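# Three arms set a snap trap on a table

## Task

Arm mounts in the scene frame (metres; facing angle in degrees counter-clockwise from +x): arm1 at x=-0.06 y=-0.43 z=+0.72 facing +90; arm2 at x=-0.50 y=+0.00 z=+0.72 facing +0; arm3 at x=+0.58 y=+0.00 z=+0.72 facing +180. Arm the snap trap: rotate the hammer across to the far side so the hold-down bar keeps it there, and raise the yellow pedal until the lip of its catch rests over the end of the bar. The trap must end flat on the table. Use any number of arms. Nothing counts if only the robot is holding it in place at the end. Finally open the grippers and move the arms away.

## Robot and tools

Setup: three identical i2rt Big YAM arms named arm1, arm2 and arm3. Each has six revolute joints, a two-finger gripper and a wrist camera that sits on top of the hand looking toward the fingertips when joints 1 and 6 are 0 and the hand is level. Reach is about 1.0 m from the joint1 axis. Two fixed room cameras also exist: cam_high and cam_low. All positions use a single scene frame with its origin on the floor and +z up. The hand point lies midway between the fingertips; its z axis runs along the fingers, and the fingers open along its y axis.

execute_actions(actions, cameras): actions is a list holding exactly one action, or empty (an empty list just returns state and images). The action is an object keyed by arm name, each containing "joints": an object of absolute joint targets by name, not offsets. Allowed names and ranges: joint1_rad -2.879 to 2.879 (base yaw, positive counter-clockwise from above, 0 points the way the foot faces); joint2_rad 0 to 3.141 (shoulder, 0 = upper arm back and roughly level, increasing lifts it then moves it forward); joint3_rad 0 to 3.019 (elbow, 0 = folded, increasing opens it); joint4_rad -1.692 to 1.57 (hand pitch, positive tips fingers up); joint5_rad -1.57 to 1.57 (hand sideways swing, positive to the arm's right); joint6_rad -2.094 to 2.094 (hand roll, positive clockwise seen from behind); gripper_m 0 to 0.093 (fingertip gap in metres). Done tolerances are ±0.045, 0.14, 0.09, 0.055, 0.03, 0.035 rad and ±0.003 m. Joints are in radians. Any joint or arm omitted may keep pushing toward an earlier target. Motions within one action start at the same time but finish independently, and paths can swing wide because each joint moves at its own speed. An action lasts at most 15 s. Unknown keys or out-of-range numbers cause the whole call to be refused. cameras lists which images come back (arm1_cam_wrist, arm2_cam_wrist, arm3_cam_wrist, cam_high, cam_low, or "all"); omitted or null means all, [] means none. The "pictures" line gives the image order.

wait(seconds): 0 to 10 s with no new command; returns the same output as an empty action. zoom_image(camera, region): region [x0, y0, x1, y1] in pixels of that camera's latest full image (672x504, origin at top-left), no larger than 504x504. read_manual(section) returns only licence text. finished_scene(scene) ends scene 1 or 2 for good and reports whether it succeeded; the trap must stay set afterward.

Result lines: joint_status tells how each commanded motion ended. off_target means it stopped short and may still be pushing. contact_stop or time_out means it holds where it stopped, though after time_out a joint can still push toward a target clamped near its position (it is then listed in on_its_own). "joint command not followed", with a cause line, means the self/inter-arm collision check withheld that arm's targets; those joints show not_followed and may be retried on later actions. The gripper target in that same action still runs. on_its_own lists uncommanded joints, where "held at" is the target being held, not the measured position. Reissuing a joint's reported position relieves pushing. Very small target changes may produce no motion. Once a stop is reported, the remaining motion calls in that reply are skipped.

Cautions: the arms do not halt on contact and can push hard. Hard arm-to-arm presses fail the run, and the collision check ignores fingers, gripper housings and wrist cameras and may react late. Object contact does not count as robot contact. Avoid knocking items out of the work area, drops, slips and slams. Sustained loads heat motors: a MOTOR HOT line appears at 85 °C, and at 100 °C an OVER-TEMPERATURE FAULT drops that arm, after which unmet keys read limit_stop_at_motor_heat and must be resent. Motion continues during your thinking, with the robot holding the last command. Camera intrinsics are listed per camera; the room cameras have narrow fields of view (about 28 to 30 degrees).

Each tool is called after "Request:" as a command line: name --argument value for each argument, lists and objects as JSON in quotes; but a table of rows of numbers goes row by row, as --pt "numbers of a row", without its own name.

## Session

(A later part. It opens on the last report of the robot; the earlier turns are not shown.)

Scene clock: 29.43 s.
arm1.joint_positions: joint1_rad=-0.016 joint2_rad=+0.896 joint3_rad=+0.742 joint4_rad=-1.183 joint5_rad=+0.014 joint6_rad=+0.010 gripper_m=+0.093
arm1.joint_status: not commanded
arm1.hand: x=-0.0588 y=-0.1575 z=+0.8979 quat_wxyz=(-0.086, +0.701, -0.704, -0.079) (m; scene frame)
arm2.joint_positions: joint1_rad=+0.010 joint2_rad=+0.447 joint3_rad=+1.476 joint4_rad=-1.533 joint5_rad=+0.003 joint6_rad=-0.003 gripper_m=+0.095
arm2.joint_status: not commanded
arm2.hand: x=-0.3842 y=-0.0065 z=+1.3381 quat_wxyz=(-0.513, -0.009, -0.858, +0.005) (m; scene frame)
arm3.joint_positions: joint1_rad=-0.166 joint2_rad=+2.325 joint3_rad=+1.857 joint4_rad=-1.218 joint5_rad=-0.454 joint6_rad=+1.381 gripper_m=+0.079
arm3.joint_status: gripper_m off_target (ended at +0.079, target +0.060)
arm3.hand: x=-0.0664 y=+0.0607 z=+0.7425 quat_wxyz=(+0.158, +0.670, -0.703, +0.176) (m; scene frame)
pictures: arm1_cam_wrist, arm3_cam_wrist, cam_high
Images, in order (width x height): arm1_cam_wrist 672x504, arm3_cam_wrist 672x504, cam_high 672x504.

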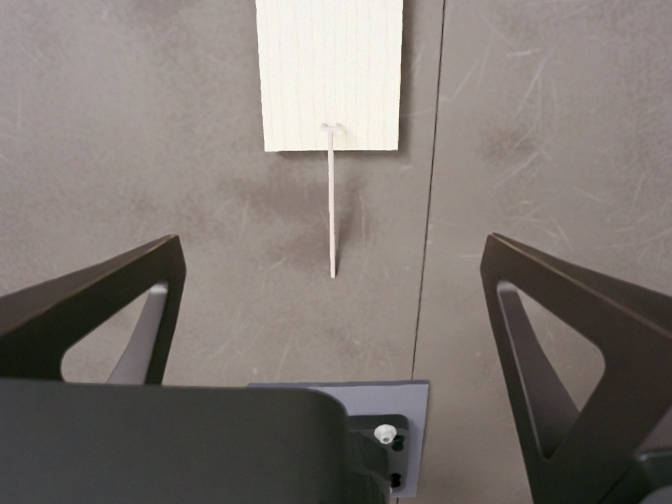

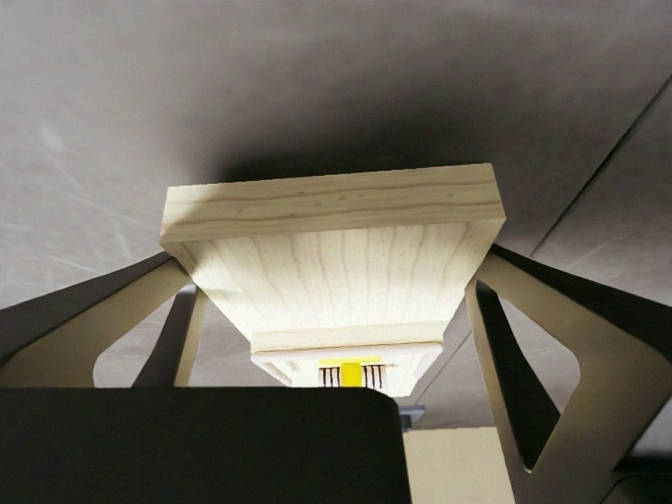

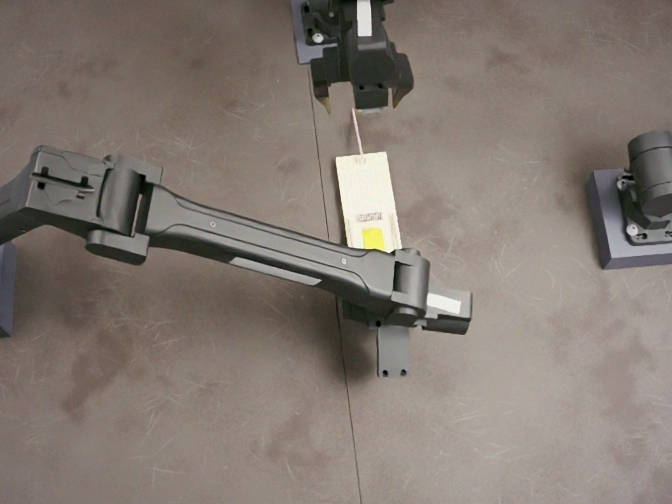

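Request:
execute_actions --actions '[{"arm2":{"joints":{"joint1_rad":0.03,"joint2_rad":1.0,"joint3_rad":0.5,"joint4_rad":-0.3,"gripper_m":0.02}},"arm3":{"joints":{"joint2_rad":2.36}}}]' --cameras '[]'

Request:
execute_actions --actions '[{"arm2":{"joints":{"joint1_rad":0.07,"joint2_rad":1.42,"joint3_rad":0.5,"joint4_rad":0.07}}}]'

Scene clock: 32.30 s.
arm1.joint_positions: joint1_rad=-0.016 joint2_rad=+0.896 joint3_rad=+0.742 joint4_rad=-1.183 joint5_rad=+0.014 joint6_rad=+0.010 gripper_m=+0.093
arm1.joint_status: not commanded
arm1.hand: x=-0.0588 y=-0.1575 z=+0.8979 quat_wxyz=(-0.086, +0.701, -0.704, -0.079) (m; scene frame)
arm2.joint_positions: joint1_rad=+0.019 joint2_rad=+1.010 joint3_rad=+0.490 joint4_rad=-0.323 joint5_rad=+0.003 joint6_rad=-0.003 gripper_m=+0.020
arm2.joint_status: all done
arm2.hand: x=-0.1281 y=-0.0056 z=+0.8906 quat_wxyz=(-0.361, -0.005, -0.933, +0.002) (m; scene frame)
arm3.joint_positions: joint1_rad=-0.166 joint2_rad=+2.325 joint3_rad=+1.857 joint4_rad=-1.218 joint5_rad=-0.454 joint6_rad=+1.381 gripper_m=+0.079
arm3.joint_status: all done
arm3.hand: x=-0.0664 y=+0.0607 z=+0.7425 quat_wxyz=(+0.158, +0.670, -0.703, +0.176) (m; scene frame)
pictures: none
No camera images: the call's "cameras" was empty. Leave "cameras" out to get every camera's image.

Scene clock: 33.47 s.
arm1.joint_positions: joint1_rad=-0.016 joint2_rad=+0.896 joint3_rad=+0.742 joint4_rad=-1.183 joint5_rad=+0.014 joint6_rad=+0.010 gripper_m=+0.093
arm1.joint_status: not commanded
arm1.hand: x=-0.0588 y=-0.1575 z=+0.8979 quat_wxyz=(-0.086, +0.701, -0.704, -0.079) (m; scene frame)
arm2.joint_positions: joint1_rad=+0.064 joint2_rad=+1.423 joint3_rad=+0.491 joint4_rad=+0.048 joint5_rad=+0.003 joint6_rad=-0.003 gripper_m=+0.020
arm2.joint_status: all done
arm2.hand: x=-0.0838 y=+0.0129 z=+0.7952 quat_wxyz=(-0.341, +0.016, -0.940, -0.006) (m; scene frame)
arm3.joint_positions: joint1_rad=-0.166 joint2_rad=+2.325 joint3_rad=+1.857 joint4_rad=-1.218 joint5_rad=-0.454 joint6_rad=+1.381 gripper_m=+0.079
arm3.joint_status: not commanded
arm3.hand: x=-0.0664 y=+0.0607 z=+0.7425 quat_wxyz=(+0.158, +0.670, -0.703, +0.176) (m; scene frame)
pictures: arm1_cam_wrist, arm2_cam_wrist, arm3_cam_wrist, cam_high, cam_low
Images, in order (width x height): arm1_cam_wrist 672x504, arm2_cam_wrist 672x504, arm3_cam_wrist 672x504, cam_high 672x504, cam_low 672x504.

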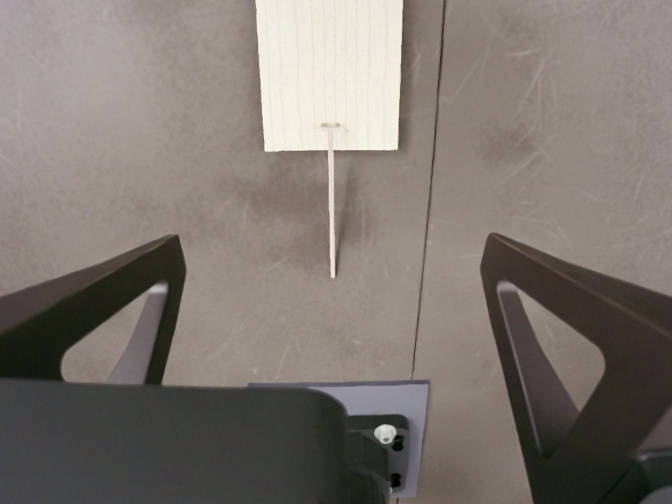

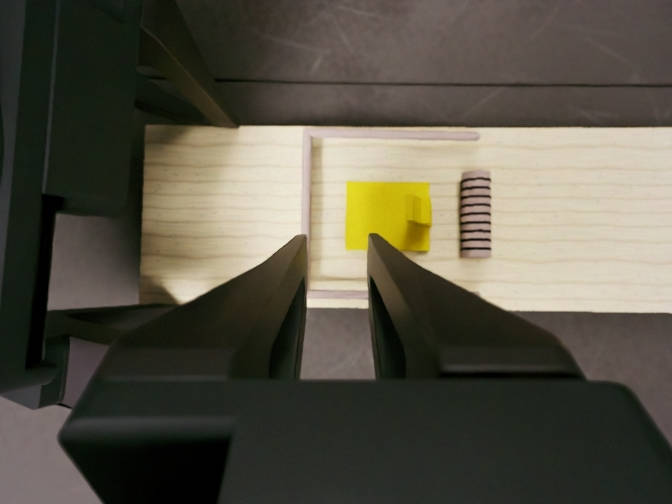

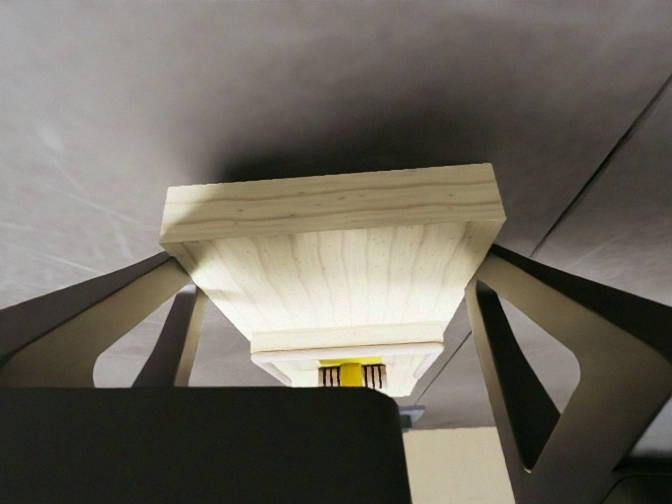

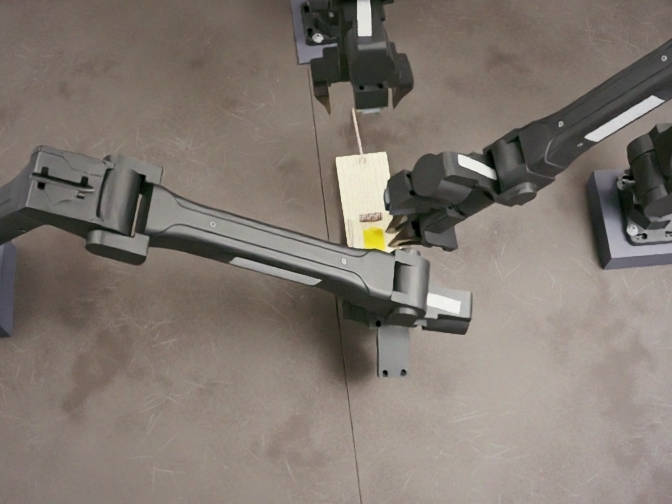

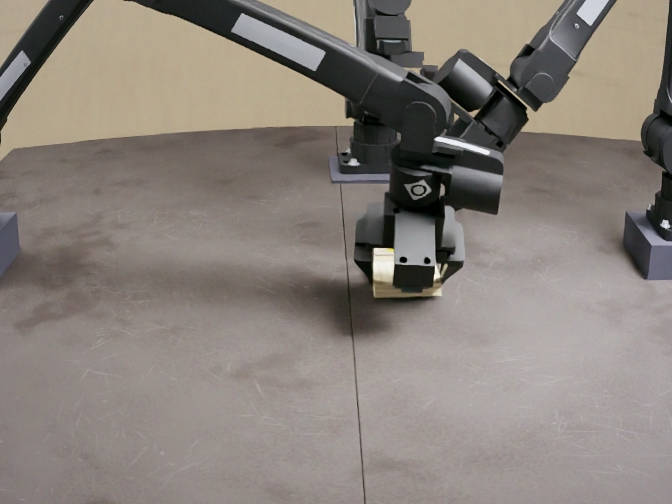

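Request:
execute_actions --actions '[{"arm2":{"joints":{"joint1_rad":0.102,"joint2_rad":1.53,"joint4_rad":0.14,"gripper_m":0.016}}}]' --cameras '["arm2_cam_wrist","arm3_cam_wrist"]'

Scene clock: 34.63 s.
arm1.joint_positions: joint1_rad=-0.016 joint2_rad=+0.896 joint3_rad=+0.742 joint4_rad=-1.183 joint5_rad=+0.014 joint6_rad=+0.010 gripper_m=+0.093
arm1.joint_status: not commanded
arm1.hand: x=-0.0588 y=-0.1575 z=+0.8979 quat_wxyz=(-0.086, +0.701, -0.704, -0.079) (m; scene frame)
arm2.joint_positions: joint1_rad=+0.095 joint2_rad=+1.536 joint3_rad=+0.491 joint4_rad=+0.118 joint5_rad=+0.003 joint6_rad=-0.003 gripper_m=+0.016
arm2.joint_status: all done
arm2.hand: x=-0.0850 y=+0.0262 z=+0.7615 quat_wxyz=(-0.321, +0.031, -0.946, -0.011) (m; scene frame)
arm3.joint_positions: joint1_rad=-0.166 joint2_rad=+2.325 joint3_rad=+1.857 joint4_rad=-1.218 joint5_rad=-0.454 joint6_rad=+1.381 gripper_m=+0.079
arm3.joint_status: not commanded
arm3.hand: x=-0.0664 y=+0.0607 z=+0.7425 quat_wxyz=(+0.158, +0.670, -0.703, +0.176) (m; scene frame)
pictures: arm2_cam_wrist, arm3_cam_wrist
Images, in order (width x height): arm2_cam_wrist 672x504, arm3_cam_wrist 672x504.

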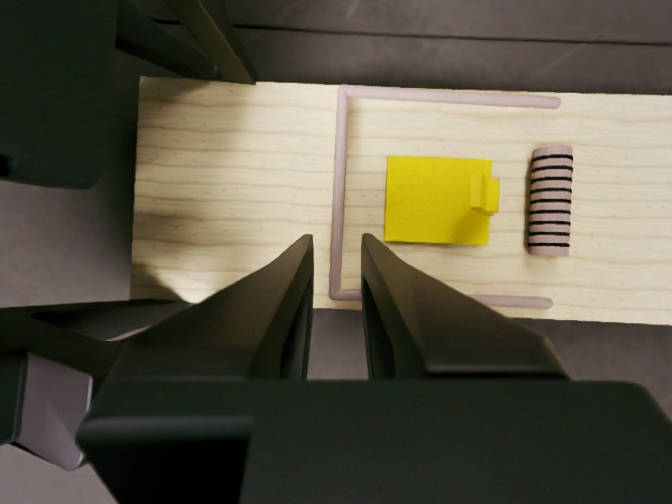

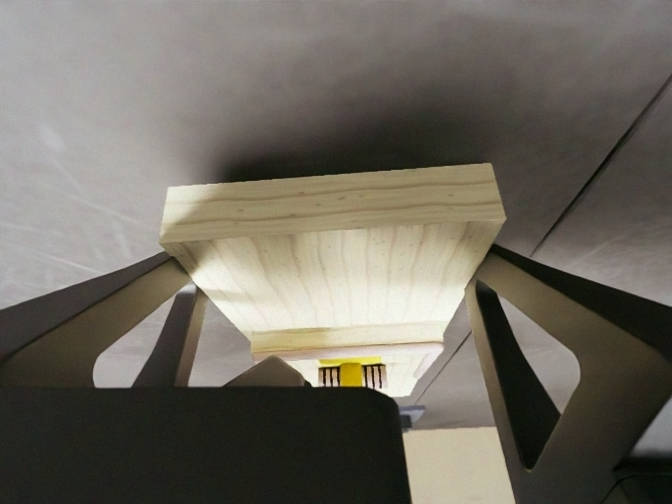

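Request:
execute_actions --actions '[{"arm2":{"joints":{"joint2_rad":1.565}}}]' --cameras '["arm2_cam_wrist"]'

Request:
execute_actions --actions '[{"arm2":{"joints":{"gripper_m":0.0}}}]' --cameras '["arm2_cam_wrist"]'

Scene clock: 35.43 s.
arm1.joint_positions: joint1_rad=-0.016 joint2_rad=+0.896 joint3_rad=+0.742 joint4_rad=-1.183 joint5_rad=+0.014 joint6_rad=+0.010 gripper_m=+0.093
arm1.joint_status: not commanded
arm1.hand: x=-0.0588 y=-0.1575 z=+0.8979 quat_wxyz=(-0.086, +0.701, -0.704, -0.079) (m; scene frame)
arm2.joint_positions: joint1_rad=+0.095 joint2_rad=+1.553 joint3_rad=+0.491 joint4_rad=+0.127 joint5_rad=+0.003 joint6_rad=-0.003 gripper_m=+0.016
arm2.joint_status: all done
arm2.hand: x=-0.0859 y=+0.0261 z=+0.7559 quat_wxyz=(-0.317, +0.031, -0.948, -0.010) (m; scene frame)
arm3.joint_positions: joint1_rad=-0.166 joint2_rad=+2.325 joint3_rad=+1.857 joint4_rad=-1.218 joint5_rad=-0.454 joint6_rad=+1.381 gripper_m=+0.079
arm3.joint_status: not commanded
arm3.hand: x=-0.0664 y=+0.0607 z=+0.7425 quat_wxyz=(+0.158, +0.670, -0.703, +0.176) (m; scene frame)
pictures: arm2_cam_wrist
Images, in order (width x height): arm2_cam_wrist 672x504.

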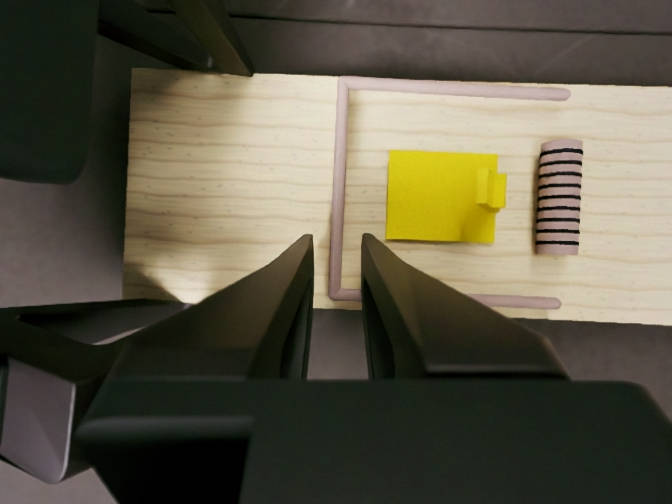

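Scene clock: 35.90 s.
arm1.joint_positions: joint1_rad=-0.016 joint2_rad=+0.896 joint3_rad=+0.742 joint4_rad=-1.183 joint5_rad=+0.014 joint6_rad=+0.010 gripper_m=+0.093
arm1.joint_status: not commanded
arm1.hand: x=-0.0588 y=-0.1575 z=+0.8979 quat_wxyz=(-0.086, +0.701, -0.704, -0.079) (m; scene frame)
arm2.joint_positions: joint1_rad=+0.096 joint2_rad=+1.553 joint3_rad=+0.491 joint4_rad=+0.128 joint5_rad=+0.002 joint6_rad=-0.003 gripper_m=+0.002
arm2.joint_status: all done
arm2.hand: x=-0.0857 y=+0.0266 z=+0.7560 quat_wxyz=(-0.317, +0.032, -0.948, -0.011) (m; scene frame)
arm3.joint_positions: joint1_rad=-0.166 joint2_rad=+2.325 joint3_rad=+1.857 joint4_rad=-1.218 joint5_rad=-0.454 joint6_rad=+1.381 gripper_m=+0.079
arm3.joint_status: not commanded
arm3.hand: x=-0.0665 y=+0.0606 z=+0.7425 quat_wxyz=(+0.158, +0.670, -0.703, +0.176) (m; scene frame)
pictures: arm2_cam_wrist
Images, in order (width x height): arm2_cam_wrist 672x504.

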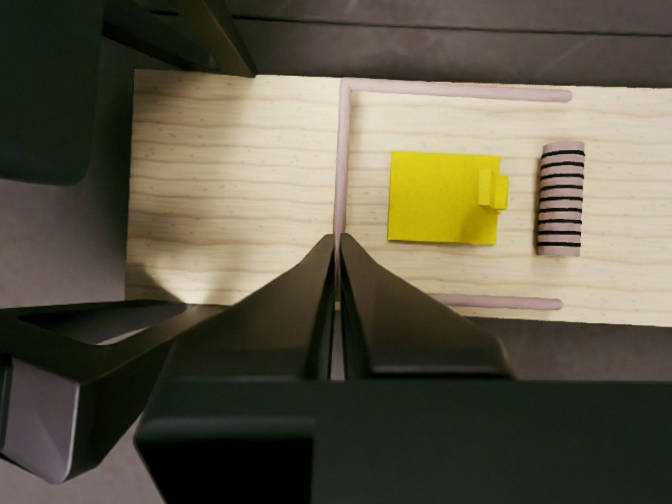

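Request:
execute_actions --actions '[{"arm2":{"joints":{"joint1_rad":0.08,"joint2_rad":1.47,"joint4_rad":0.09}}}]' --cameras '["arm2_cam_wrist","arm3_cam_wrist"]'

Scene clock: 38.07 s.
arm1.joint_positions: joint1_rad=-0.016 joint2_rad=+0.896 joint3_rad=+0.742 joint4_rad=-1.183 joint5_rad=+0.014 joint6_rad=+0.010 gripper_m=+0.093
arm1.joint_status: not commanded
arm1.hand: x=-0.0588 y=-0.1575 z=+0.8979 quat_wxyz=(-0.086, +0.701, -0.704, -0.079) (m; scene frame)
arm2.joint_positions: joint1_rad=+0.093 joint2_rad=+1.511 joint3_rad=+0.482 joint4_rad=+0.088 joint5_rad=+0.002 joint6_rad=-0.003 gripper_m=+0.002
arm2.joint_status: all done
arm2.hand: x=-0.0919 y=+0.0249 z=+0.7638 quat_wxyz=(-0.315, +0.030, -0.949, -0.011) (m; scene frame)
arm3.joint_positions: joint1_rad=-0.162 joint2_rad=+2.325 joint3_rad=+1.871 joint4_rad=-1.212 joint5_rad=-0.459 joint6_rad=+1.382 gripper_m=+0.079
arm3.joint_status: not commanded
arm3.hand: x=-0.0739 y=+0.0592 z=+0.7472 quat_wxyz=(+0.166, +0.673, -0.701, +0.170) (m; scene frame)
pictures: arm2_cam_wrist, arm3_cam_wrist
Images, in order (width x height): arm2_cam_wrist 672x504, arm3_cam_wrist 672x504.

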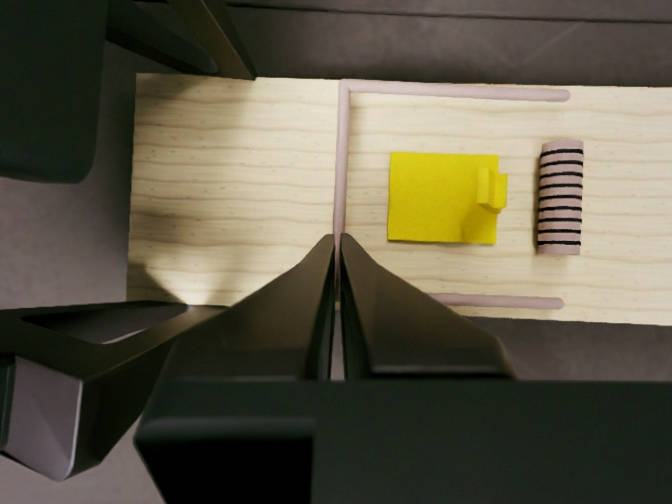

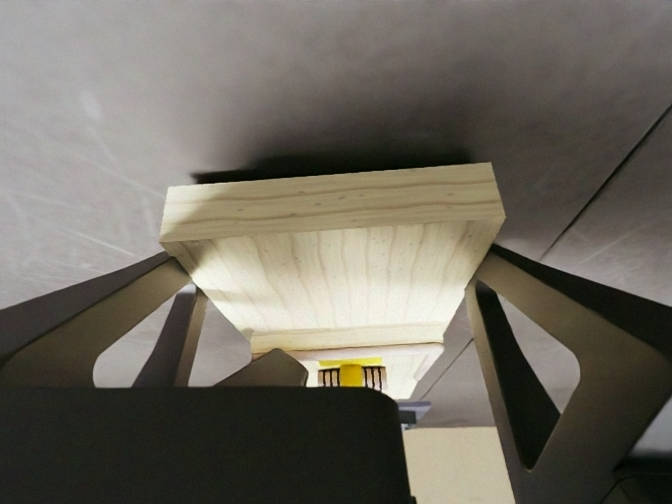

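Request:
execute_actions --actions '[{"arm3":{"joints":{"joint2_rad":2.5,"joint3_rad":1.84}},"arm2":{"joints":{"joint1_rad":0.07,"joint2_rad":1.44,"joint3_rad":0.53,"joint4_rad":0.12}}}]' --cameras '["arm2_cam_wrist","arm3_cam_wrist","cam_low"]'

Scene clock: 40.20 s.
arm1.joint_positions: joint1_rad=-0.016 joint2_rad=+0.896 joint3_rad=+0.742 joint4_rad=-1.183 joint5_rad=+0.014 joint6_rad=+0.010 gripper_m=+0.093
arm1.joint_status: not commanded
arm1.hand: x=-0.0588 y=-0.1575 z=+0.8979 quat_wxyz=(-0.086, +0.701, -0.704, -0.079) (m; scene frame)
arm2.joint_positions: joint1_rad=+0.082 joint2_rad=+1.492 joint3_rad=+0.481 joint4_rad=+0.088 joint5_rad=+0.001 joint6_rad=-0.003 gripper_m=+0.002
arm2.joint_status: all done
arm2.hand: x=-0.0893 y=+0.0209 z=+0.7709 quat_wxyz=(-0.323, +0.025, -0.946, -0.010) (m; scene frame)
arm3.joint_positions: joint1_rad=-0.161 joint2_rad=+2.339 joint3_rad=+1.871 joint4_rad=-1.215 joint5_rad=-0.469 joint6_rad=+1.377 gripper_m=+0.079
arm3.joint_status: joint2_rad time_out (moved +0.014 of +0.175); the others done
arm3.on_its_own: joint2_rad reads +2.339 and still pushes toward +2.500 since a time_out
arm3.hand: x=-0.0713 y=+0.0565 z=+0.7394 quat_wxyz=(+0.166, +0.672, -0.699, +0.179) (m; scene frame)
pictures: arm2_cam_wrist, arm3_cam_wrist, cam_low
Images, in order (width x height): arm2_cam_wrist 672x504, arm3_cam_wrist 672x504, cam_low 672x504.

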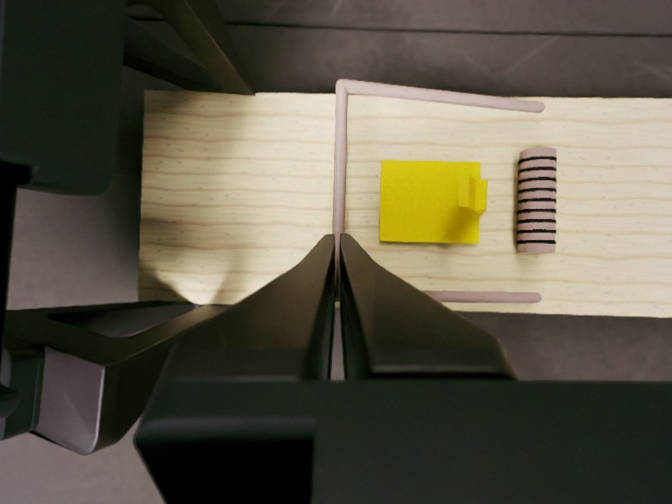

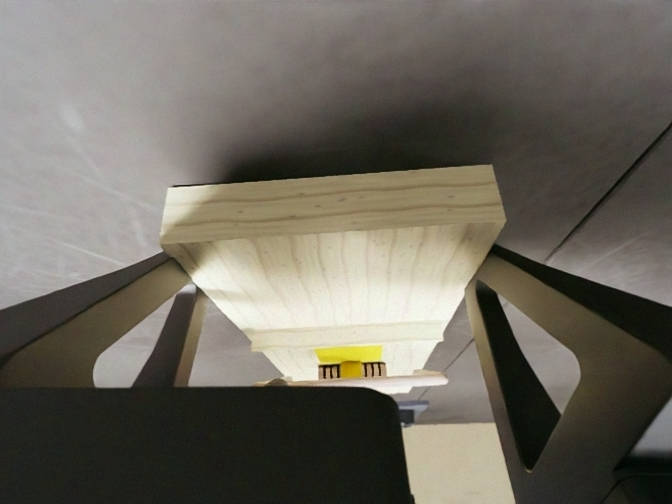

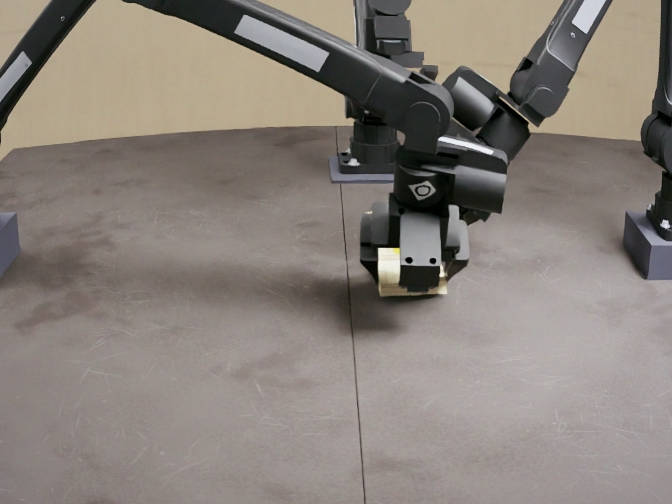

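Request:
execute_actions --actions '[{"arm2":{"joints":{"joint1_rad":0.015,"joint2_rad":1.33,"joint4_rad":0.06}}}]' --cameras '["arm2_cam_wrist"]'

Request:
execute_actions --actions '[{"arm2":{"joints":{"joint1_rad":-0.06,"joint2_rad":1.29,"joint4_rad":0.0,"joint6_rad":-0.05}}}]' --cameras '["arm2_cam_wrist","cam_high"]'

Scene clock: 41.33 s.
arm1.joint_positions: joint1_rad=-0.016 joint2_rad=+0.896 joint3_rad=+0.742 joint4_rad=-1.183 joint5_rad=+0.014 joint6_rad=+0.010 gripper_m=+0.093
arm1.joint_status: not commanded
arm1.hand: x=-0.0588 y=-0.1575 z=+0.8979 quat_wxyz=(-0.086, +0.701, -0.704, -0.079) (m; scene frame)
arm2.joint_positions: joint1_rad=+0.035 joint2_rad=+1.377 joint3_rad=+0.478 joint4_rad=+0.034 joint5_rad=-0.010 joint6_rad=-0.003 gripper_m=+0.002
arm2.joint_status: all done
arm2.hand: x=-0.0877 y=+0.0030 z=+0.8062 quat_wxyz=(-0.351, +0.004, -0.937, -0.007) (m; scene frame)
arm3.joint_positions: joint1_rad=-0.161 joint2_rad=+2.339 joint3_rad=+1.871 joint4_rad=-1.216 joint5_rad=-0.473 joint6_rad=+1.370 gripper_m=+0.079
arm3.joint_status: not commanded
arm3.on_its_own: joint2_rad reads +2.339 and still pushes toward +2.500 since a time_out
arm3.hand: x=-0.0710 y=+0.0558 z=+0.7395 quat_wxyz=(+0.167, +0.674, -0.697, +0.180) (m; scene frame)
pictures: arm2_cam_wrist
Images, in order (width x height): arm2_cam_wrist 672x504.

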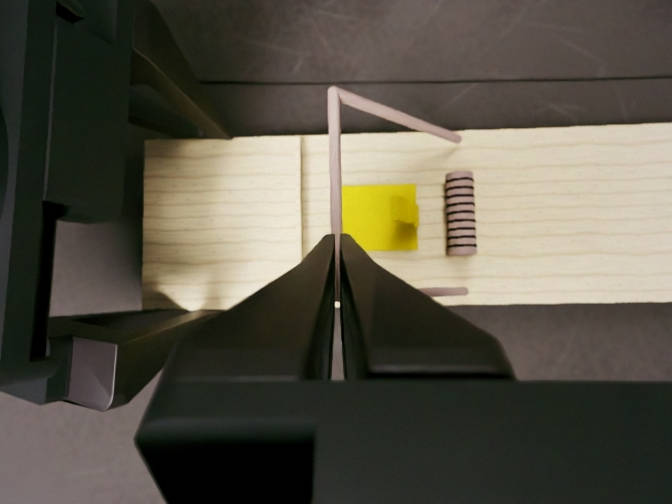

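Scene clock: 42.07 s.
arm1.joint_positions: joint1_rad=-0.016 joint2_rad=+0.896 joint3_rad=+0.742 joint4_rad=-1.183 joint5_rad=+0.014 joint6_rad=+0.010 gripper_m=+0.093
arm1.joint_status: not commanded
arm1.hand: x=-0.0588 y=-0.1575 z=+0.8979 quat_wxyz=(-0.086, +0.701, -0.704, -0.079) (m; scene frame)
arm2.joint_positions: joint1_rad=-0.020 joint2_rad=+1.326 joint3_rad=+0.478 joint4_rad=-0.004 joint5_rad=-0.024 joint6_rad=-0.031 gripper_m=+0.002
arm2.joint_status: all done
arm2.hand: x=-0.0905 y=-0.0171 z=+0.8197 quat_wxyz=(-0.357, -0.006, -0.934, +0.000) (m; scene frame)
arm3.joint_positions: joint1_rad=-0.161 joint2_rad=+2.341 joint3_rad=+1.871 joint4_rad=-1.216 joint5_rad=-0.477 joint6_rad=+1.386 gripper_m=+0.079
arm3.joint_status: not commanded
arm3.on_its_own: joint2_rad reads +2.341 and still pushes toward +2.500 since a time_out
arm3.hand: x=-0.0710 y=+0.0547 z=+0.7391 quat_wxyz=(+0.167, +0.668, -0.702, +0.183) (m; scene frame)
pictures: arm2_cam_wrist, cam_high
Images, in order (width x height): arm2_cam_wrist 672x504, cam_high 672x504.

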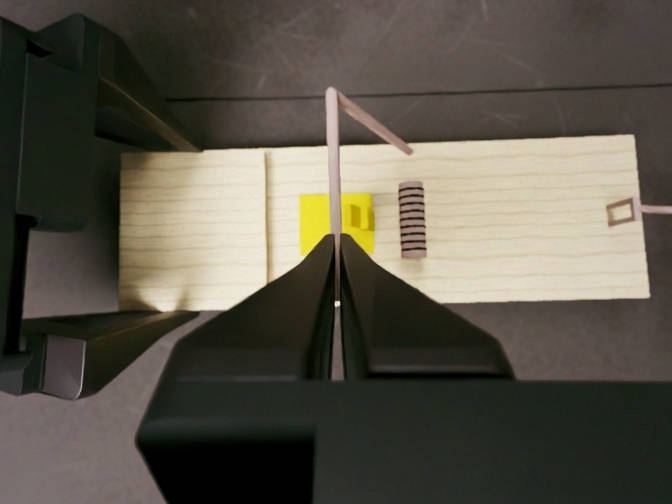

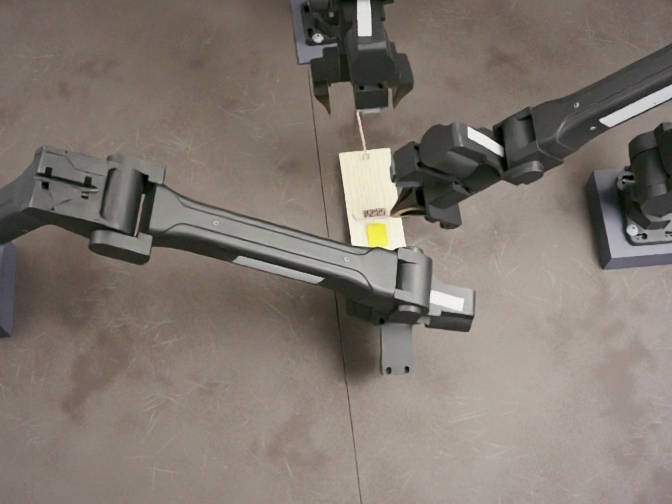

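Request:
execute_actions --actions '[{"arm1":{"joints":{"joint2_rad":0.6,"joint4_rad":-1.4,"gripper_m":0.02}},"arm2":{"joints":{"joint1_rad":-0.18,"joint2_rad":1.29,"joint5_rad":-0.07,"joint6_rad":-0.1}}}]' --cameras '["arm2_cam_wrist"]'

Request:
execute_actions --actions '[{"arm2":{"joints":{"joint1_rad":-0.29,"joint2_rad":1.37,"joint3_rad":0.5,"joint4_rad":0.02,"joint5_rad":-0.14,"joint6_rad":-0.18}}}]' --cameras '["arm2_cam_wrist","cam_high"]'

Scene clock: 44.20 s.
arm1.joint_positions: joint1_rad=-0.016 joint2_rad=+0.592 joint3_rad=+0.742 joint4_rad=-1.384 joint5_rad=+0.014 joint6_rad=+0.010 gripper_m=+0.020
arm1.joint_status: all done
arm1.hand: x=-0.0581 y=-0.2257 z=+0.9503 quat_wxyz=(-0.122, +0.695, -0.699, -0.116) (m; scene frame)
arm2.joint_positions: joint1_rad=-0.125 joint2_rad=+1.308 joint3_rad=+0.478 joint4_rad=-0.005 joint5_rad=-0.112 joint6_rad=-0.078 gripper_m=+0.002
arm2.joint_status: joint1_rad time_out (moved -0.105 of -0.160); joint5_rad time_out (moved -0.088 of -0.046); the others done
arm2.on_its_own: joint1_rad reads -0.125 and still pushes toward -0.180 since a time_out; joint5_rad reads -0.112 and still pushes toward -0.070 since a time_out
arm2.hand: x=-0.0915 y=-0.0451 z=+0.8271 quat_wxyz=(-0.367, -0.017, -0.930, -0.013) (m; scene frame)
arm3.joint_positions: joint1_rad=-0.152 joint2_rad=+2.341 joint3_rad=+1.871 joint4_rad=-1.219 joint5_rad=-0.480 joint6_rad=+1.392 gripper_m=+0.079
arm3.joint_status: not commanded
arm3.on_its_own: joint2_rad reads +2.341 and still pushes toward +2.500 since a time_out
arm3.hand: x=-0.0709 y=+0.0486 z=+0.7390 quat_wxyz=(+0.166, +0.668, -0.701, +0.186) (m; scene frame)
pictures: arm2_cam_wrist
Images, in order (width x height): arm2_cam_wrist 672x504.

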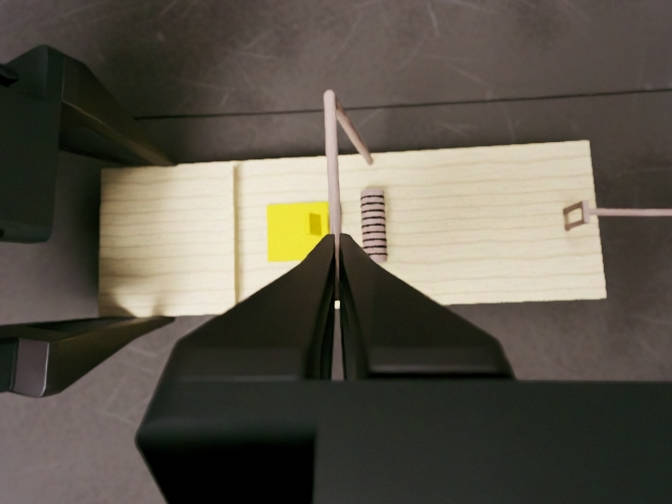

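not run: a stop came earlier in this reply.

Request:
execute_actions --actions '[{"arm3":{"joints":{"joint1_rad":-0.2,"joint5_rad":-0.43}},"arm2":{"joints":{"joint1_rad":-0.3,"joint2_rad":1.33,"joint3_rad":0.52,"joint4_rad":0.01,"joint5_rad":-0.11,"joint6_rad":-0.17}}}]' --cameras '["arm2_cam_wrist","cam_high"]'

Scene clock: 46.33 s.
arm1.joint_positions: joint1_rad=-0.016 joint2_rad=+0.592 joint3_rad=+0.742 joint4_rad=-1.384 joint5_rad=+0.014 joint6_rad=+0.010 gripper_m=+0.020
arm1.joint_status: not commanded
arm1.hand: x=-0.0581 y=-0.2257 z=+0.9503 quat_wxyz=(-0.122, +0.695, -0.699, -0.116) (m; scene frame)
arm2.joint_positions: joint1_rad=-0.306 joint2_rad=+1.324 joint3_rad=+0.490 joint4_rad=-0.002 joint5_rad=-0.110 joint6_rad=-0.153 gripper_m=+0.001
arm2.joint_status: all done
arm2.hand: x=-0.1020 y=-0.1202 z=+0.8259 quat_wxyz=(-0.365, -0.067, -0.928, +0.034) (m; scene frame)
arm3.joint_positions: joint1_rad=-0.153 joint2_rad=+2.341 joint3_rad=+1.872 joint4_rad=-1.219 joint5_rad=-0.476 joint6_rad=+1.394 gripper_m=+0.079
arm3.joint_status: joint1_rad time_out (moved -0.001 of -0.048); joint5_rad time_out (moved +0.005 of +0.050)
arm3.on_its_own: joint1_rad reads -0.153 and still pushes toward -0.200 since a time_out; joint2_rad reads +2.341 and still pushes toward +2.500 since a time_out; joint5_rad reads -0.476 and still pushes toward -0.430 since a time_out
arm3.hand: x=-0.0710 y=+0.0501 z=+0.7389 quat_wxyz=(+0.164, +0.668, -0.702, +0.185) (m; scene frame)
pictures: arm2_cam_wrist, cam_high
Images, in order (width x height): arm2_cam_wrist 672x504, cam_high 672x504.

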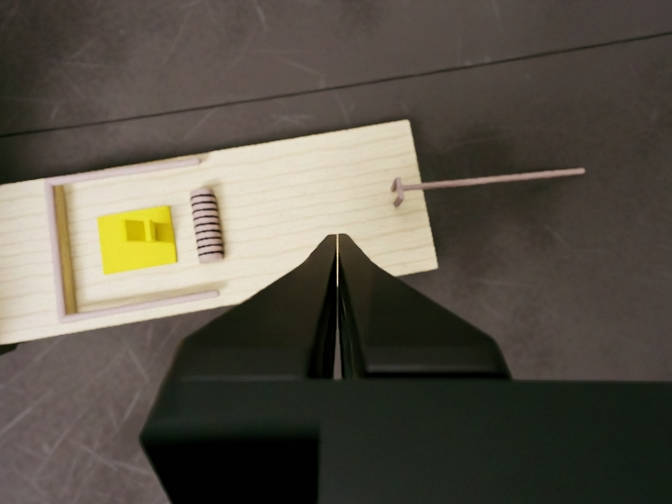

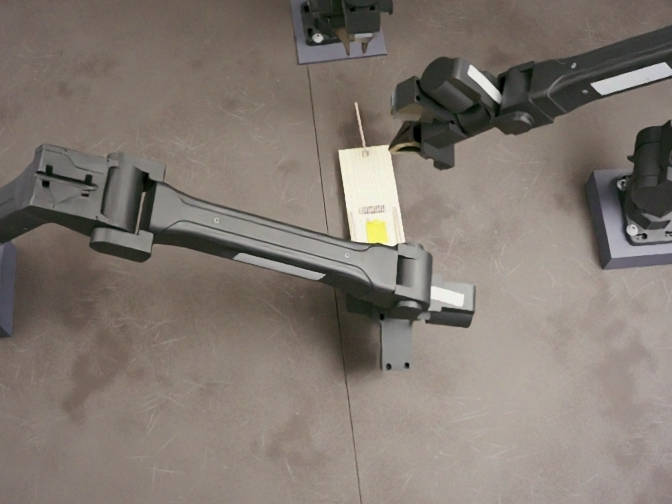

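Request:
execute_actions --actions '[{"arm3":{"joints":{"joint1_rad":-0.18,"joint5_rad":-0.46}},"arm2":{"joints":{"joint1_rad":0.078,"joint2_rad":1.42,"joint3_rad":0.5,"joint4_rad":0.07,"joint5_rad":0.01,"joint6_rad":0.02,"gripper_m":0.016}}}]' --cameras '[]'

Request:
execute_actions --actions '[{"arm2":{"joints":{"joint2_rad":1.53,"joint4_rad":0.14}}}]' --cameras '["arm2_cam_wrist"]'

Scene clock: 47.87 s.
arm1.joint_positions: joint1_rad=-0.016 joint2_rad=+0.592 joint3_rad=+0.742 joint4_rad=-1.384 joint5_rad=+0.014 joint6_rad=+0.010 gripper_m=+0.020
arm1.joint_status: not commanded
arm1.hand: x=-0.0581 y=-0.2257 z=+0.9503 quat_wxyz=(-0.122, +0.695, -0.699, -0.116) (m; scene frame)
arm2.joint_positions: joint1_rad=+0.077 joint2_rad=+1.424 joint3_rad=+0.490 joint4_rad=+0.048 joint5_rad=+0.008 joint6_rad=+0.002 gripper_m=+0.016
arm2.joint_status: all done
arm2.hand: x=-0.0844 y=+0.0175 z=+0.7946 quat_wxyz=(-0.341, +0.019, -0.940, -0.007) (m; scene frame)
arm3.joint_positions: joint1_rad=-0.155 joint2_rad=+2.342 joint3_rad=+1.872 joint4_rad=-1.219 joint5_rad=-0.488 joint6_rad=+1.392 gripper_m=+0.079
arm3.joint_status: all done
arm3.on_its_own: joint2_rad reads +2.342 and still pushes toward +2.500 since a time_out
arm3.hand: x=-0.0712 y=+0.0495 z=+0.7392 quat_wxyz=(+0.170, +0.666, -0.701, +0.188) (m; scene frame)
pictures: none
No camera images: the call's "cameras" was empty. Leave "cameras" out to get every camera's image.

Scene clock: 48.70 s.
arm1.joint_positions: joint1_rad=-0.016 joint2_rad=+0.592 joint3_rad=+0.742 joint4_rad=-1.384 joint5_rad=+0.014 joint6_rad=+0.010 gripper_m=+0.020
arm1.joint_status: not commanded
arm1.hand: x=-0.0581 y=-0.2257 z=+0.9503 quat_wxyz=(-0.122, +0.695, -0.699, -0.116) (m; scene frame)
arm2.joint_positions: joint1_rad=+0.077 joint2_rad=+1.536 joint3_rad=+0.490 joint4_rad=+0.118 joint5_rad=+0.008 joint6_rad=+0.003 gripper_m=+0.016
arm2.joint_status: all done
arm2.hand: x=-0.0850 y=+0.0177 z=+0.7611 quat_wxyz=(-0.321, +0.019, -0.947, -0.007) (m; scene frame)
arm3.joint_positions: joint1_rad=-0.155 joint2_rad=+2.342 joint3_rad=+1.872 joint4_rad=-1.219 joint5_rad=-0.488 joint6_rad=+1.392 gripper_m=+0.079
arm3.joint_status: not commanded
arm3.on_its_own: joint2_rad reads +2.342 and still pushes toward +2.500 since a time_out
arm3.hand: x=-0.0712 y=+0.0495 z=+0.7392 quat_wxyz=(+0.170, +0.666, -0.701, +0.188) (m; scene frame)
pictures: arm2_cam_wrist
Images, in order (width x height): arm2_cam_wrist 672x504.

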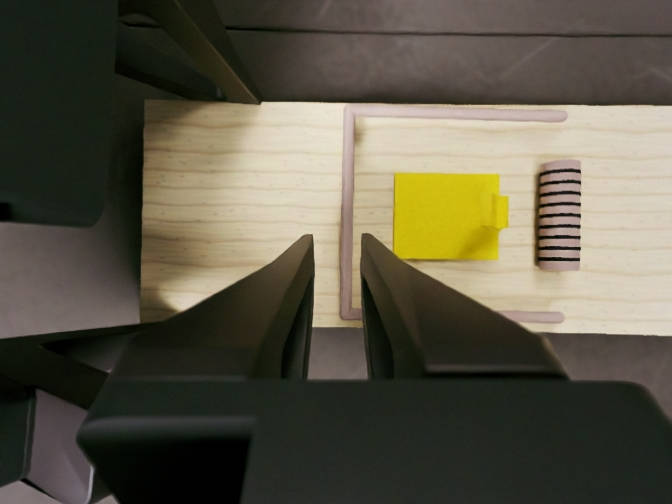

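Request:
execute_actions --actions '[{"arm2":{"joints":{"joint1_rad":0.06,"joint2_rad":1.58,"joint4_rad":0.12}}}]' --cameras '[]'

Request:
execute_actions --actions '[{"arm2":{"joints":{"gripper_m":0.0}}}]' --cameras '["arm2_cam_wrist"]'

Request:
execute_actions --actions '[{"arm2":{"joints":{"joint1_rad":0.045,"joint2_rad":1.44,"joint3_rad":0.53,"joint4_rad":0.11}}}]' --cameras '[]'

Request:
execute_actions --actions '[{"arm2":{"joints":{"joint1_rad":-0.01,"joint2_rad":1.33,"joint4_rad":0.06,"joint5_rad":-0.01,"joint6_rad":-0.03}}}]' --cameras '[]'

Request:
execute_actions --actions '[{"arm2":{"joints":{"joint1_rad":-0.09,"joint2_rad":1.29,"joint4_rad":0.0,"joint5_rad":-0.03,"joint6_rad":-0.06}}}]' --cameras '["arm2_cam_wrist"]'

Request:
execute_actions --actions '[{"arm2":{"joints":{"joint1_rad":-0.19,"joint2_rad":1.33,"joint5_rad":-0.07,"joint6_rad":-0.12}}}]' --cameras '["arm2_cam_wrist"]'

Scene clock: 49.90 s.
arm1.joint_positions: joint1_rad=-0.016 joint2_rad=+0.592 joint3_rad=+0.742 joint4_rad=-1.384 joint5_rad=+0.014 joint6_rad=+0.010 gripper_m=+0.020
arm1.joint_status: not commanded
arm1.hand: x=-0.0581 y=-0.2257 z=+0.9503 quat_wxyz=(-0.122, +0.695, -0.699, -0.116) (m; scene frame)
arm2.joint_positions: joint1_rad=+0.071 joint2_rad=+1.564 joint3_rad=+0.493 joint4_rad=+0.121 joint5_rad=+0.008 joint6_rad=+0.003 gripper_m=+0.016
arm2.joint_status: all done
arm2.hand: x=-0.0869 y=+0.0152 z=+0.7515 quat_wxyz=(-0.310, +0.016, -0.950, -0.005) (m; scene frame)
arm3.joint_positions: joint1_rad=-0.155 joint2_rad=+2.342 joint3_rad=+1.872 joint4_rad=-1.219 joint5_rad=-0.488 joint6_rad=+1.392 gripper_m=+0.079
arm3.joint_status: not commanded
arm3.on_its_own: joint2_rad reads +2.342 and still pushes toward +2.500 since a time_out
arm3.hand: x=-0.0712 y=+0.0495 z=+0.7392 quat_wxyz=(+0.170, +0.666, -0.701, +0.188) (m; scene frame)
pictures: none
No camera images: the call's "cameras" was empty. Leave "cameras" out to get every camera's image.

Scene clock: 50.37 s.
arm1.joint_positions: joint1_rad=-0.016 joint2_rad=+0.592 joint3_rad=+0.742 joint4_rad=-1.384 joint5_rad=+0.014 joint6_rad=+0.010 gripper_m=+0.020
arm1.joint_status: not commanded
arm1.hand: x=-0.0581 y=-0.2257 z=+0.9503 quat_wxyz=(-0.122, +0.695, -0.699, -0.116) (m; scene frame)
arm2.joint_positions: joint1_rad=+0.069 joint2_rad=+1.564 joint3_rad=+0.493 joint4_rad=+0.121 joint5_rad=+0.006 joint6_rad=+0.003 gripper_m=+0.003
arm2.joint_status: all done
arm2.hand: x=-0.0867 y=+0.0145 z=+0.7516 quat_wxyz=(-0.310, +0.015, -0.950, -0.006) (m; scene frame)
arm3.joint_positions: joint1_rad=-0.155 joint2_rad=+2.342 joint3_rad=+1.872 joint4_rad=-1.219 joint5_rad=-0.488 joint6_rad=+1.392 gripper_m=+0.079
arm3.joint_status: not commanded
arm3.on_its_own: joint2_rad reads +2.342 and still pushes toward +2.500 since a time_out
arm3.hand: x=-0.0712 y=+0.0495 z=+0.7392 quat_wxyz=(+0.170, +0.666, -0.701, +0.188) (m; scene frame)
pictures: arm2_cam_wrist
Images, in order (width x height): arm2_cam_wrist 672x504.

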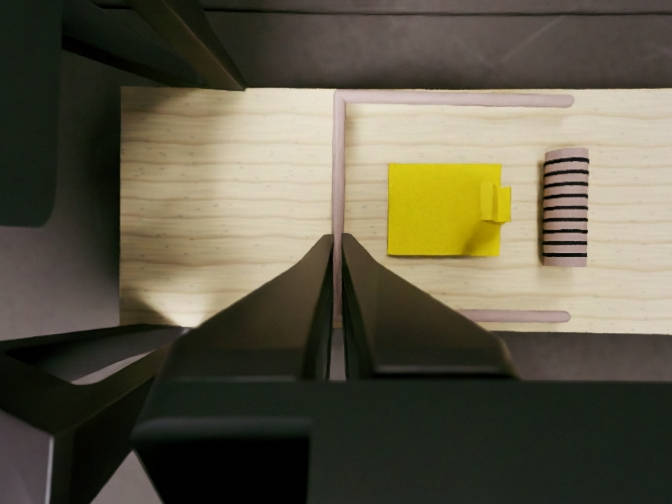

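Scene clock: 51.13 s.
arm1.joint_positions: joint1_rad=-0.016 joint2_rad=+0.592 joint3_rad=+0.742 joint4_rad=-1.384 joint5_rad=+0.014 joint6_rad=+0.010 gripper_m=+0.020
arm1.joint_status: not commanded
arm1.hand: x=-0.0581 y=-0.2257 z=+0.9503 quat_wxyz=(-0.122, +0.695, -0.699, -0.116) (m; scene frame)
arm2.joint_positions: joint1_rad=+0.062 joint2_rad=+1.490 joint3_rad=+0.489 joint4_rad=+0.090 joint5_rad=+0.005 joint6_rad=+0.009 gripper_m=+0.003
arm2.joint_status: all done
arm2.hand: x=-0.0843 y=+0.0120 z=+0.7747 quat_wxyz=(-0.329, +0.009, -0.944, -0.007) (m; scene frame)
arm3.joint_positions: joint1_rad=-0.156 joint2_rad=+2.342 joint3_rad=+1.872 joint4_rad=-1.219 joint5_rad=-0.493 joint6_rad=+1.392 gripper_m=+0.079
arm3.joint_status: not commanded
arm3.on_its_own: joint2_rad reads +2.342 and still pushes toward +2.500 since a time_out
arm3.hand: x=-0.0712 y=+0.0496 z=+0.7395 quat_wxyz=(+0.171, +0.665, -0.702, +0.189) (m; scene frame)
pictures: none
No camera images: the call's "cameras" was empty. Leave "cameras" out to get every camera's image.

Scene clock: 51.90 s.
arm1.joint_positions: joint1_rad=-0.016 joint2_rad=+0.592 joint3_rad=+0.742 joint4_rad=-1.384 joint5_rad=+0.014 joint6_rad=+0.010 gripper_m=+0.020
arm1.joint_status: not commanded
arm1.hand: x=-0.0581 y=-0.2257 z=+0.9503 quat_wxyz=(-0.122, +0.695, -0.699, -0.116) (m; scene frame)
arm2.joint_positions: joint1_rad=+0.011 joint2_rad=+1.381 joint3_rad=+0.484 joint4_rad=+0.038 joint5_rad=-0.024 joint6_rad=-0.010 gripper_m=+0.003
arm2.joint_status: all done
arm2.hand: x=-0.0846 y=-0.0044 z=+0.8074 quat_wxyz=(-0.353, -0.001, -0.936, -0.009) (m; scene frame)
arm3.joint_positions: joint1_rad=-0.158 joint2_rad=+2.343 joint3_rad=+1.872 joint4_rad=-1.220 joint5_rad=-0.498 joint6_rad=+1.394 gripper_m=+0.079
arm3.joint_status: not commanded
arm3.on_its_own: joint2_rad reads +2.343 and still pushes toward +2.500 since a time_out
arm3.hand: x=-0.0711 y=+0.0497 z=+0.7395 quat_wxyz=(+0.173, +0.663, -0.702, +0.191) (m; scene frame)
pictures: none
No camera images: the call's "cameras" was empty. Leave "cameras" out to get every camera's image.

Scene clock: 52.63 s.
arm1.joint_positions: joint1_rad=-0.016 joint2_rad=+0.592 joint3_rad=+0.742 joint4_rad=-1.384 joint5_rad=+0.014 joint6_rad=+0.010 gripper_m=+0.020
arm1.joint_status: not commanded
arm1.hand: x=-0.0581 y=-0.2257 z=+0.9503 quat_wxyz=(-0.122, +0.695, -0.699, -0.116) (m; scene frame)
arm2.joint_positions: joint1_rad=-0.052 joint2_rad=+1.335 joint3_rad=+0.484 joint4_rad=-0.003 joint5_rad=-0.056 joint6_rad=-0.037 gripper_m=+0.003
arm2.joint_status: all done
arm2.hand: x=-0.0887 y=-0.0247 z=+0.8188 quat_wxyz=(-0.356, -0.012, -0.934, -0.008) (m; scene frame)
arm3.joint_positions: joint1_rad=-0.158 joint2_rad=+2.344 joint3_rad=+1.874 joint4_rad=-1.219 joint5_rad=-0.499 joint6_rad=+1.413 gripper_m=+0.079
arm3.joint_status: not commanded
arm3.on_its_own: joint2_rad reads +2.344 and still pushes toward +2.500 since a time_out
arm3.hand: x=-0.0720 y=+0.0497 z=+0.7397 quat_wxyz=(+0.172, +0.657, -0.708, +0.192) (m; scene frame)
pictures: arm2_cam_wrist
Images, in order (width x height): arm2_cam_wrist 672x504.

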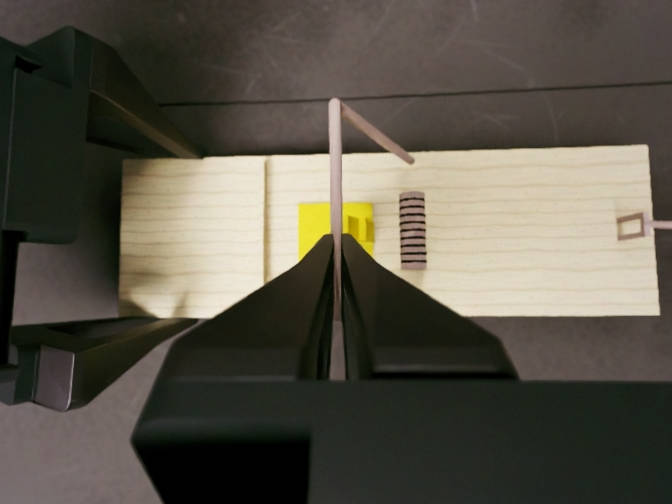

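Scene clock: 54.47 s.
arm1.joint_positions: joint1_rad=-0.016 joint2_rad=+0.592 joint3_rad=+0.742 joint4_rad=-1.384 joint5_rad=+0.014 joint6_rad=+0.010 gripper_m=+0.020
arm1.joint_status: not commanded
arm1.hand: x=-0.0581 y=-0.2257 z=+0.9503 quat_wxyz=(-0.122, +0.695, -0.699, -0.116) (m; scene frame)
arm2.joint_positions: joint1_rad=-0.119 joint2_rad=+1.335 joint3_rad=+0.486 joint4_rad=-0.003 joint5_rad=-0.124 joint6_rad=-0.091 gripper_m=+0.003
arm2.joint_status: joint1_rad time_out (moved -0.067 of -0.138); joint5_rad time_out (moved -0.068 of -0.014); the others done
arm2.on_its_own: joint1_rad reads -0.119 and still pushes toward -0.190 since a time_out; joint5_rad reads -0.124 and still pushes toward -0.070 since a time_out
arm2.hand: x=-0.0890 y=-0.0409 z=+0.8208 quat_wxyz=(-0.360, -0.006, -0.933, -0.018) (m; scene frame)
arm3.joint_positions: joint1_rad=-0.157 joint2_rad=+2.345 joint3_rad=+1.874 joint4_rad=-1.216 joint5_rad=-0.500 joint6_rad=+1.405 gripper_m=+0.079
arm3.joint_status: not commanded
arm3.on_its_own: joint2_rad reads +2.345 and still pushes toward +2.500 since a time_out
arm3.hand: x=-0.0725 y=+0.0490 z=+0.7392 quat_wxyz=(+0.174, +0.660, -0.705, +0.191) (m; scene frame)
pictures: arm2_cam_wrist
Images, in order (width x height): arm2_cam_wrist 672x504.

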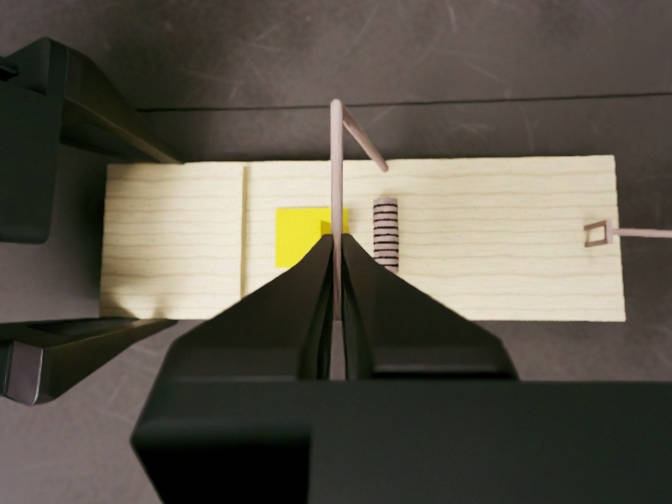

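Request:
execute_actions --actions '[{"arm2":{"joints":{"joint1_rad":-0.26,"joint2_rad":1.39,"joint3_rad":0.54,"joint5_rad":-0.06,"joint6_rad":-0.15}}}]' --cameras '["arm2_cam_wrist"]'

Request:
execute_actions --actions '[{"arm2":{"joints":{"joint1_rad":-0.32,"joint2_rad":1.47,"joint3_rad":0.54,"joint4_rad":0.02,"joint5_rad":-0.08,"joint6_rad":-0.2}}}]' --cameras '["arm2_cam_wrist"]'

Scene clock: 56.63 s.
arm1.joint_positions: joint1_rad=-0.016 joint2_rad=+0.592 joint3_rad=+0.742 joint4_rad=-1.384 joint5_rad=+0.014 joint6_rad=+0.010 gripper_m=+0.020
arm1.joint_status: not commanded
arm1.hand: x=-0.0581 y=-0.2257 z=+0.9503 quat_wxyz=(-0.122, +0.695, -0.699, -0.116) (m; scene frame)
arm2.joint_positions: joint1_rad=-0.206 joint2_rad=+1.351 joint3_rad=+0.504 joint4_rad=-0.003 joint5_rad=-0.111 joint6_rad=-0.142 gripper_m=+0.003
arm2.joint_status: joint1_rad time_out (moved -0.087 of -0.141); joint5_rad time_out (moved +0.013 of +0.064); the others done
arm2.on_its_own: joint1_rad reads -0.206 and still pushes toward -0.260 since a time_out; joint5_rad reads -0.111 and still pushes toward -0.060 since a time_out
arm2.hand: x=-0.0876 y=-0.0804 z=+0.8215 quat_wxyz=(-0.360, -0.025, -0.932, +0.012) (m; scene frame)
arm3.joint_positions: joint1_rad=-0.155 joint2_rad=+2.345 joint3_rad=+1.874 joint4_rad=-1.217 joint5_rad=-0.500 joint6_rad=+1.398 gripper_m=+0.079
arm3.joint_status: not commanded
arm3.on_its_own: joint2_rad reads +2.345 and still pushes toward +2.500 since a time_out
arm3.hand: x=-0.0725 y=+0.0476 z=+0.7393 quat_wxyz=(+0.174, +0.663, -0.702, +0.191) (m; scene frame)
pictures: arm2_cam_wrist
Images, in order (width x height): arm2_cam_wrist 672x504.

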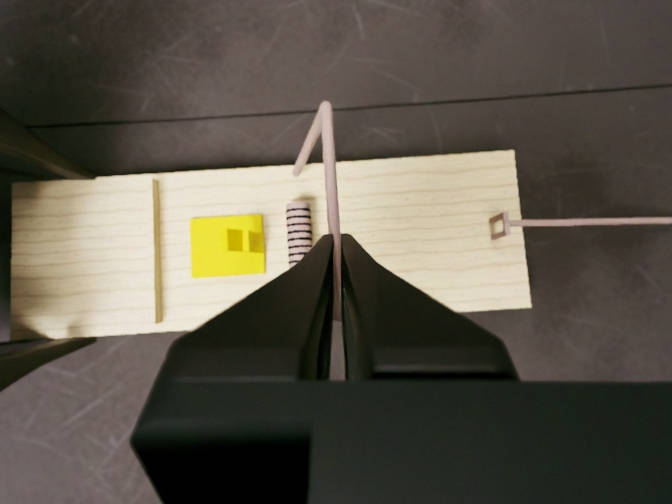

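not run: a stop came earlier in this reply.


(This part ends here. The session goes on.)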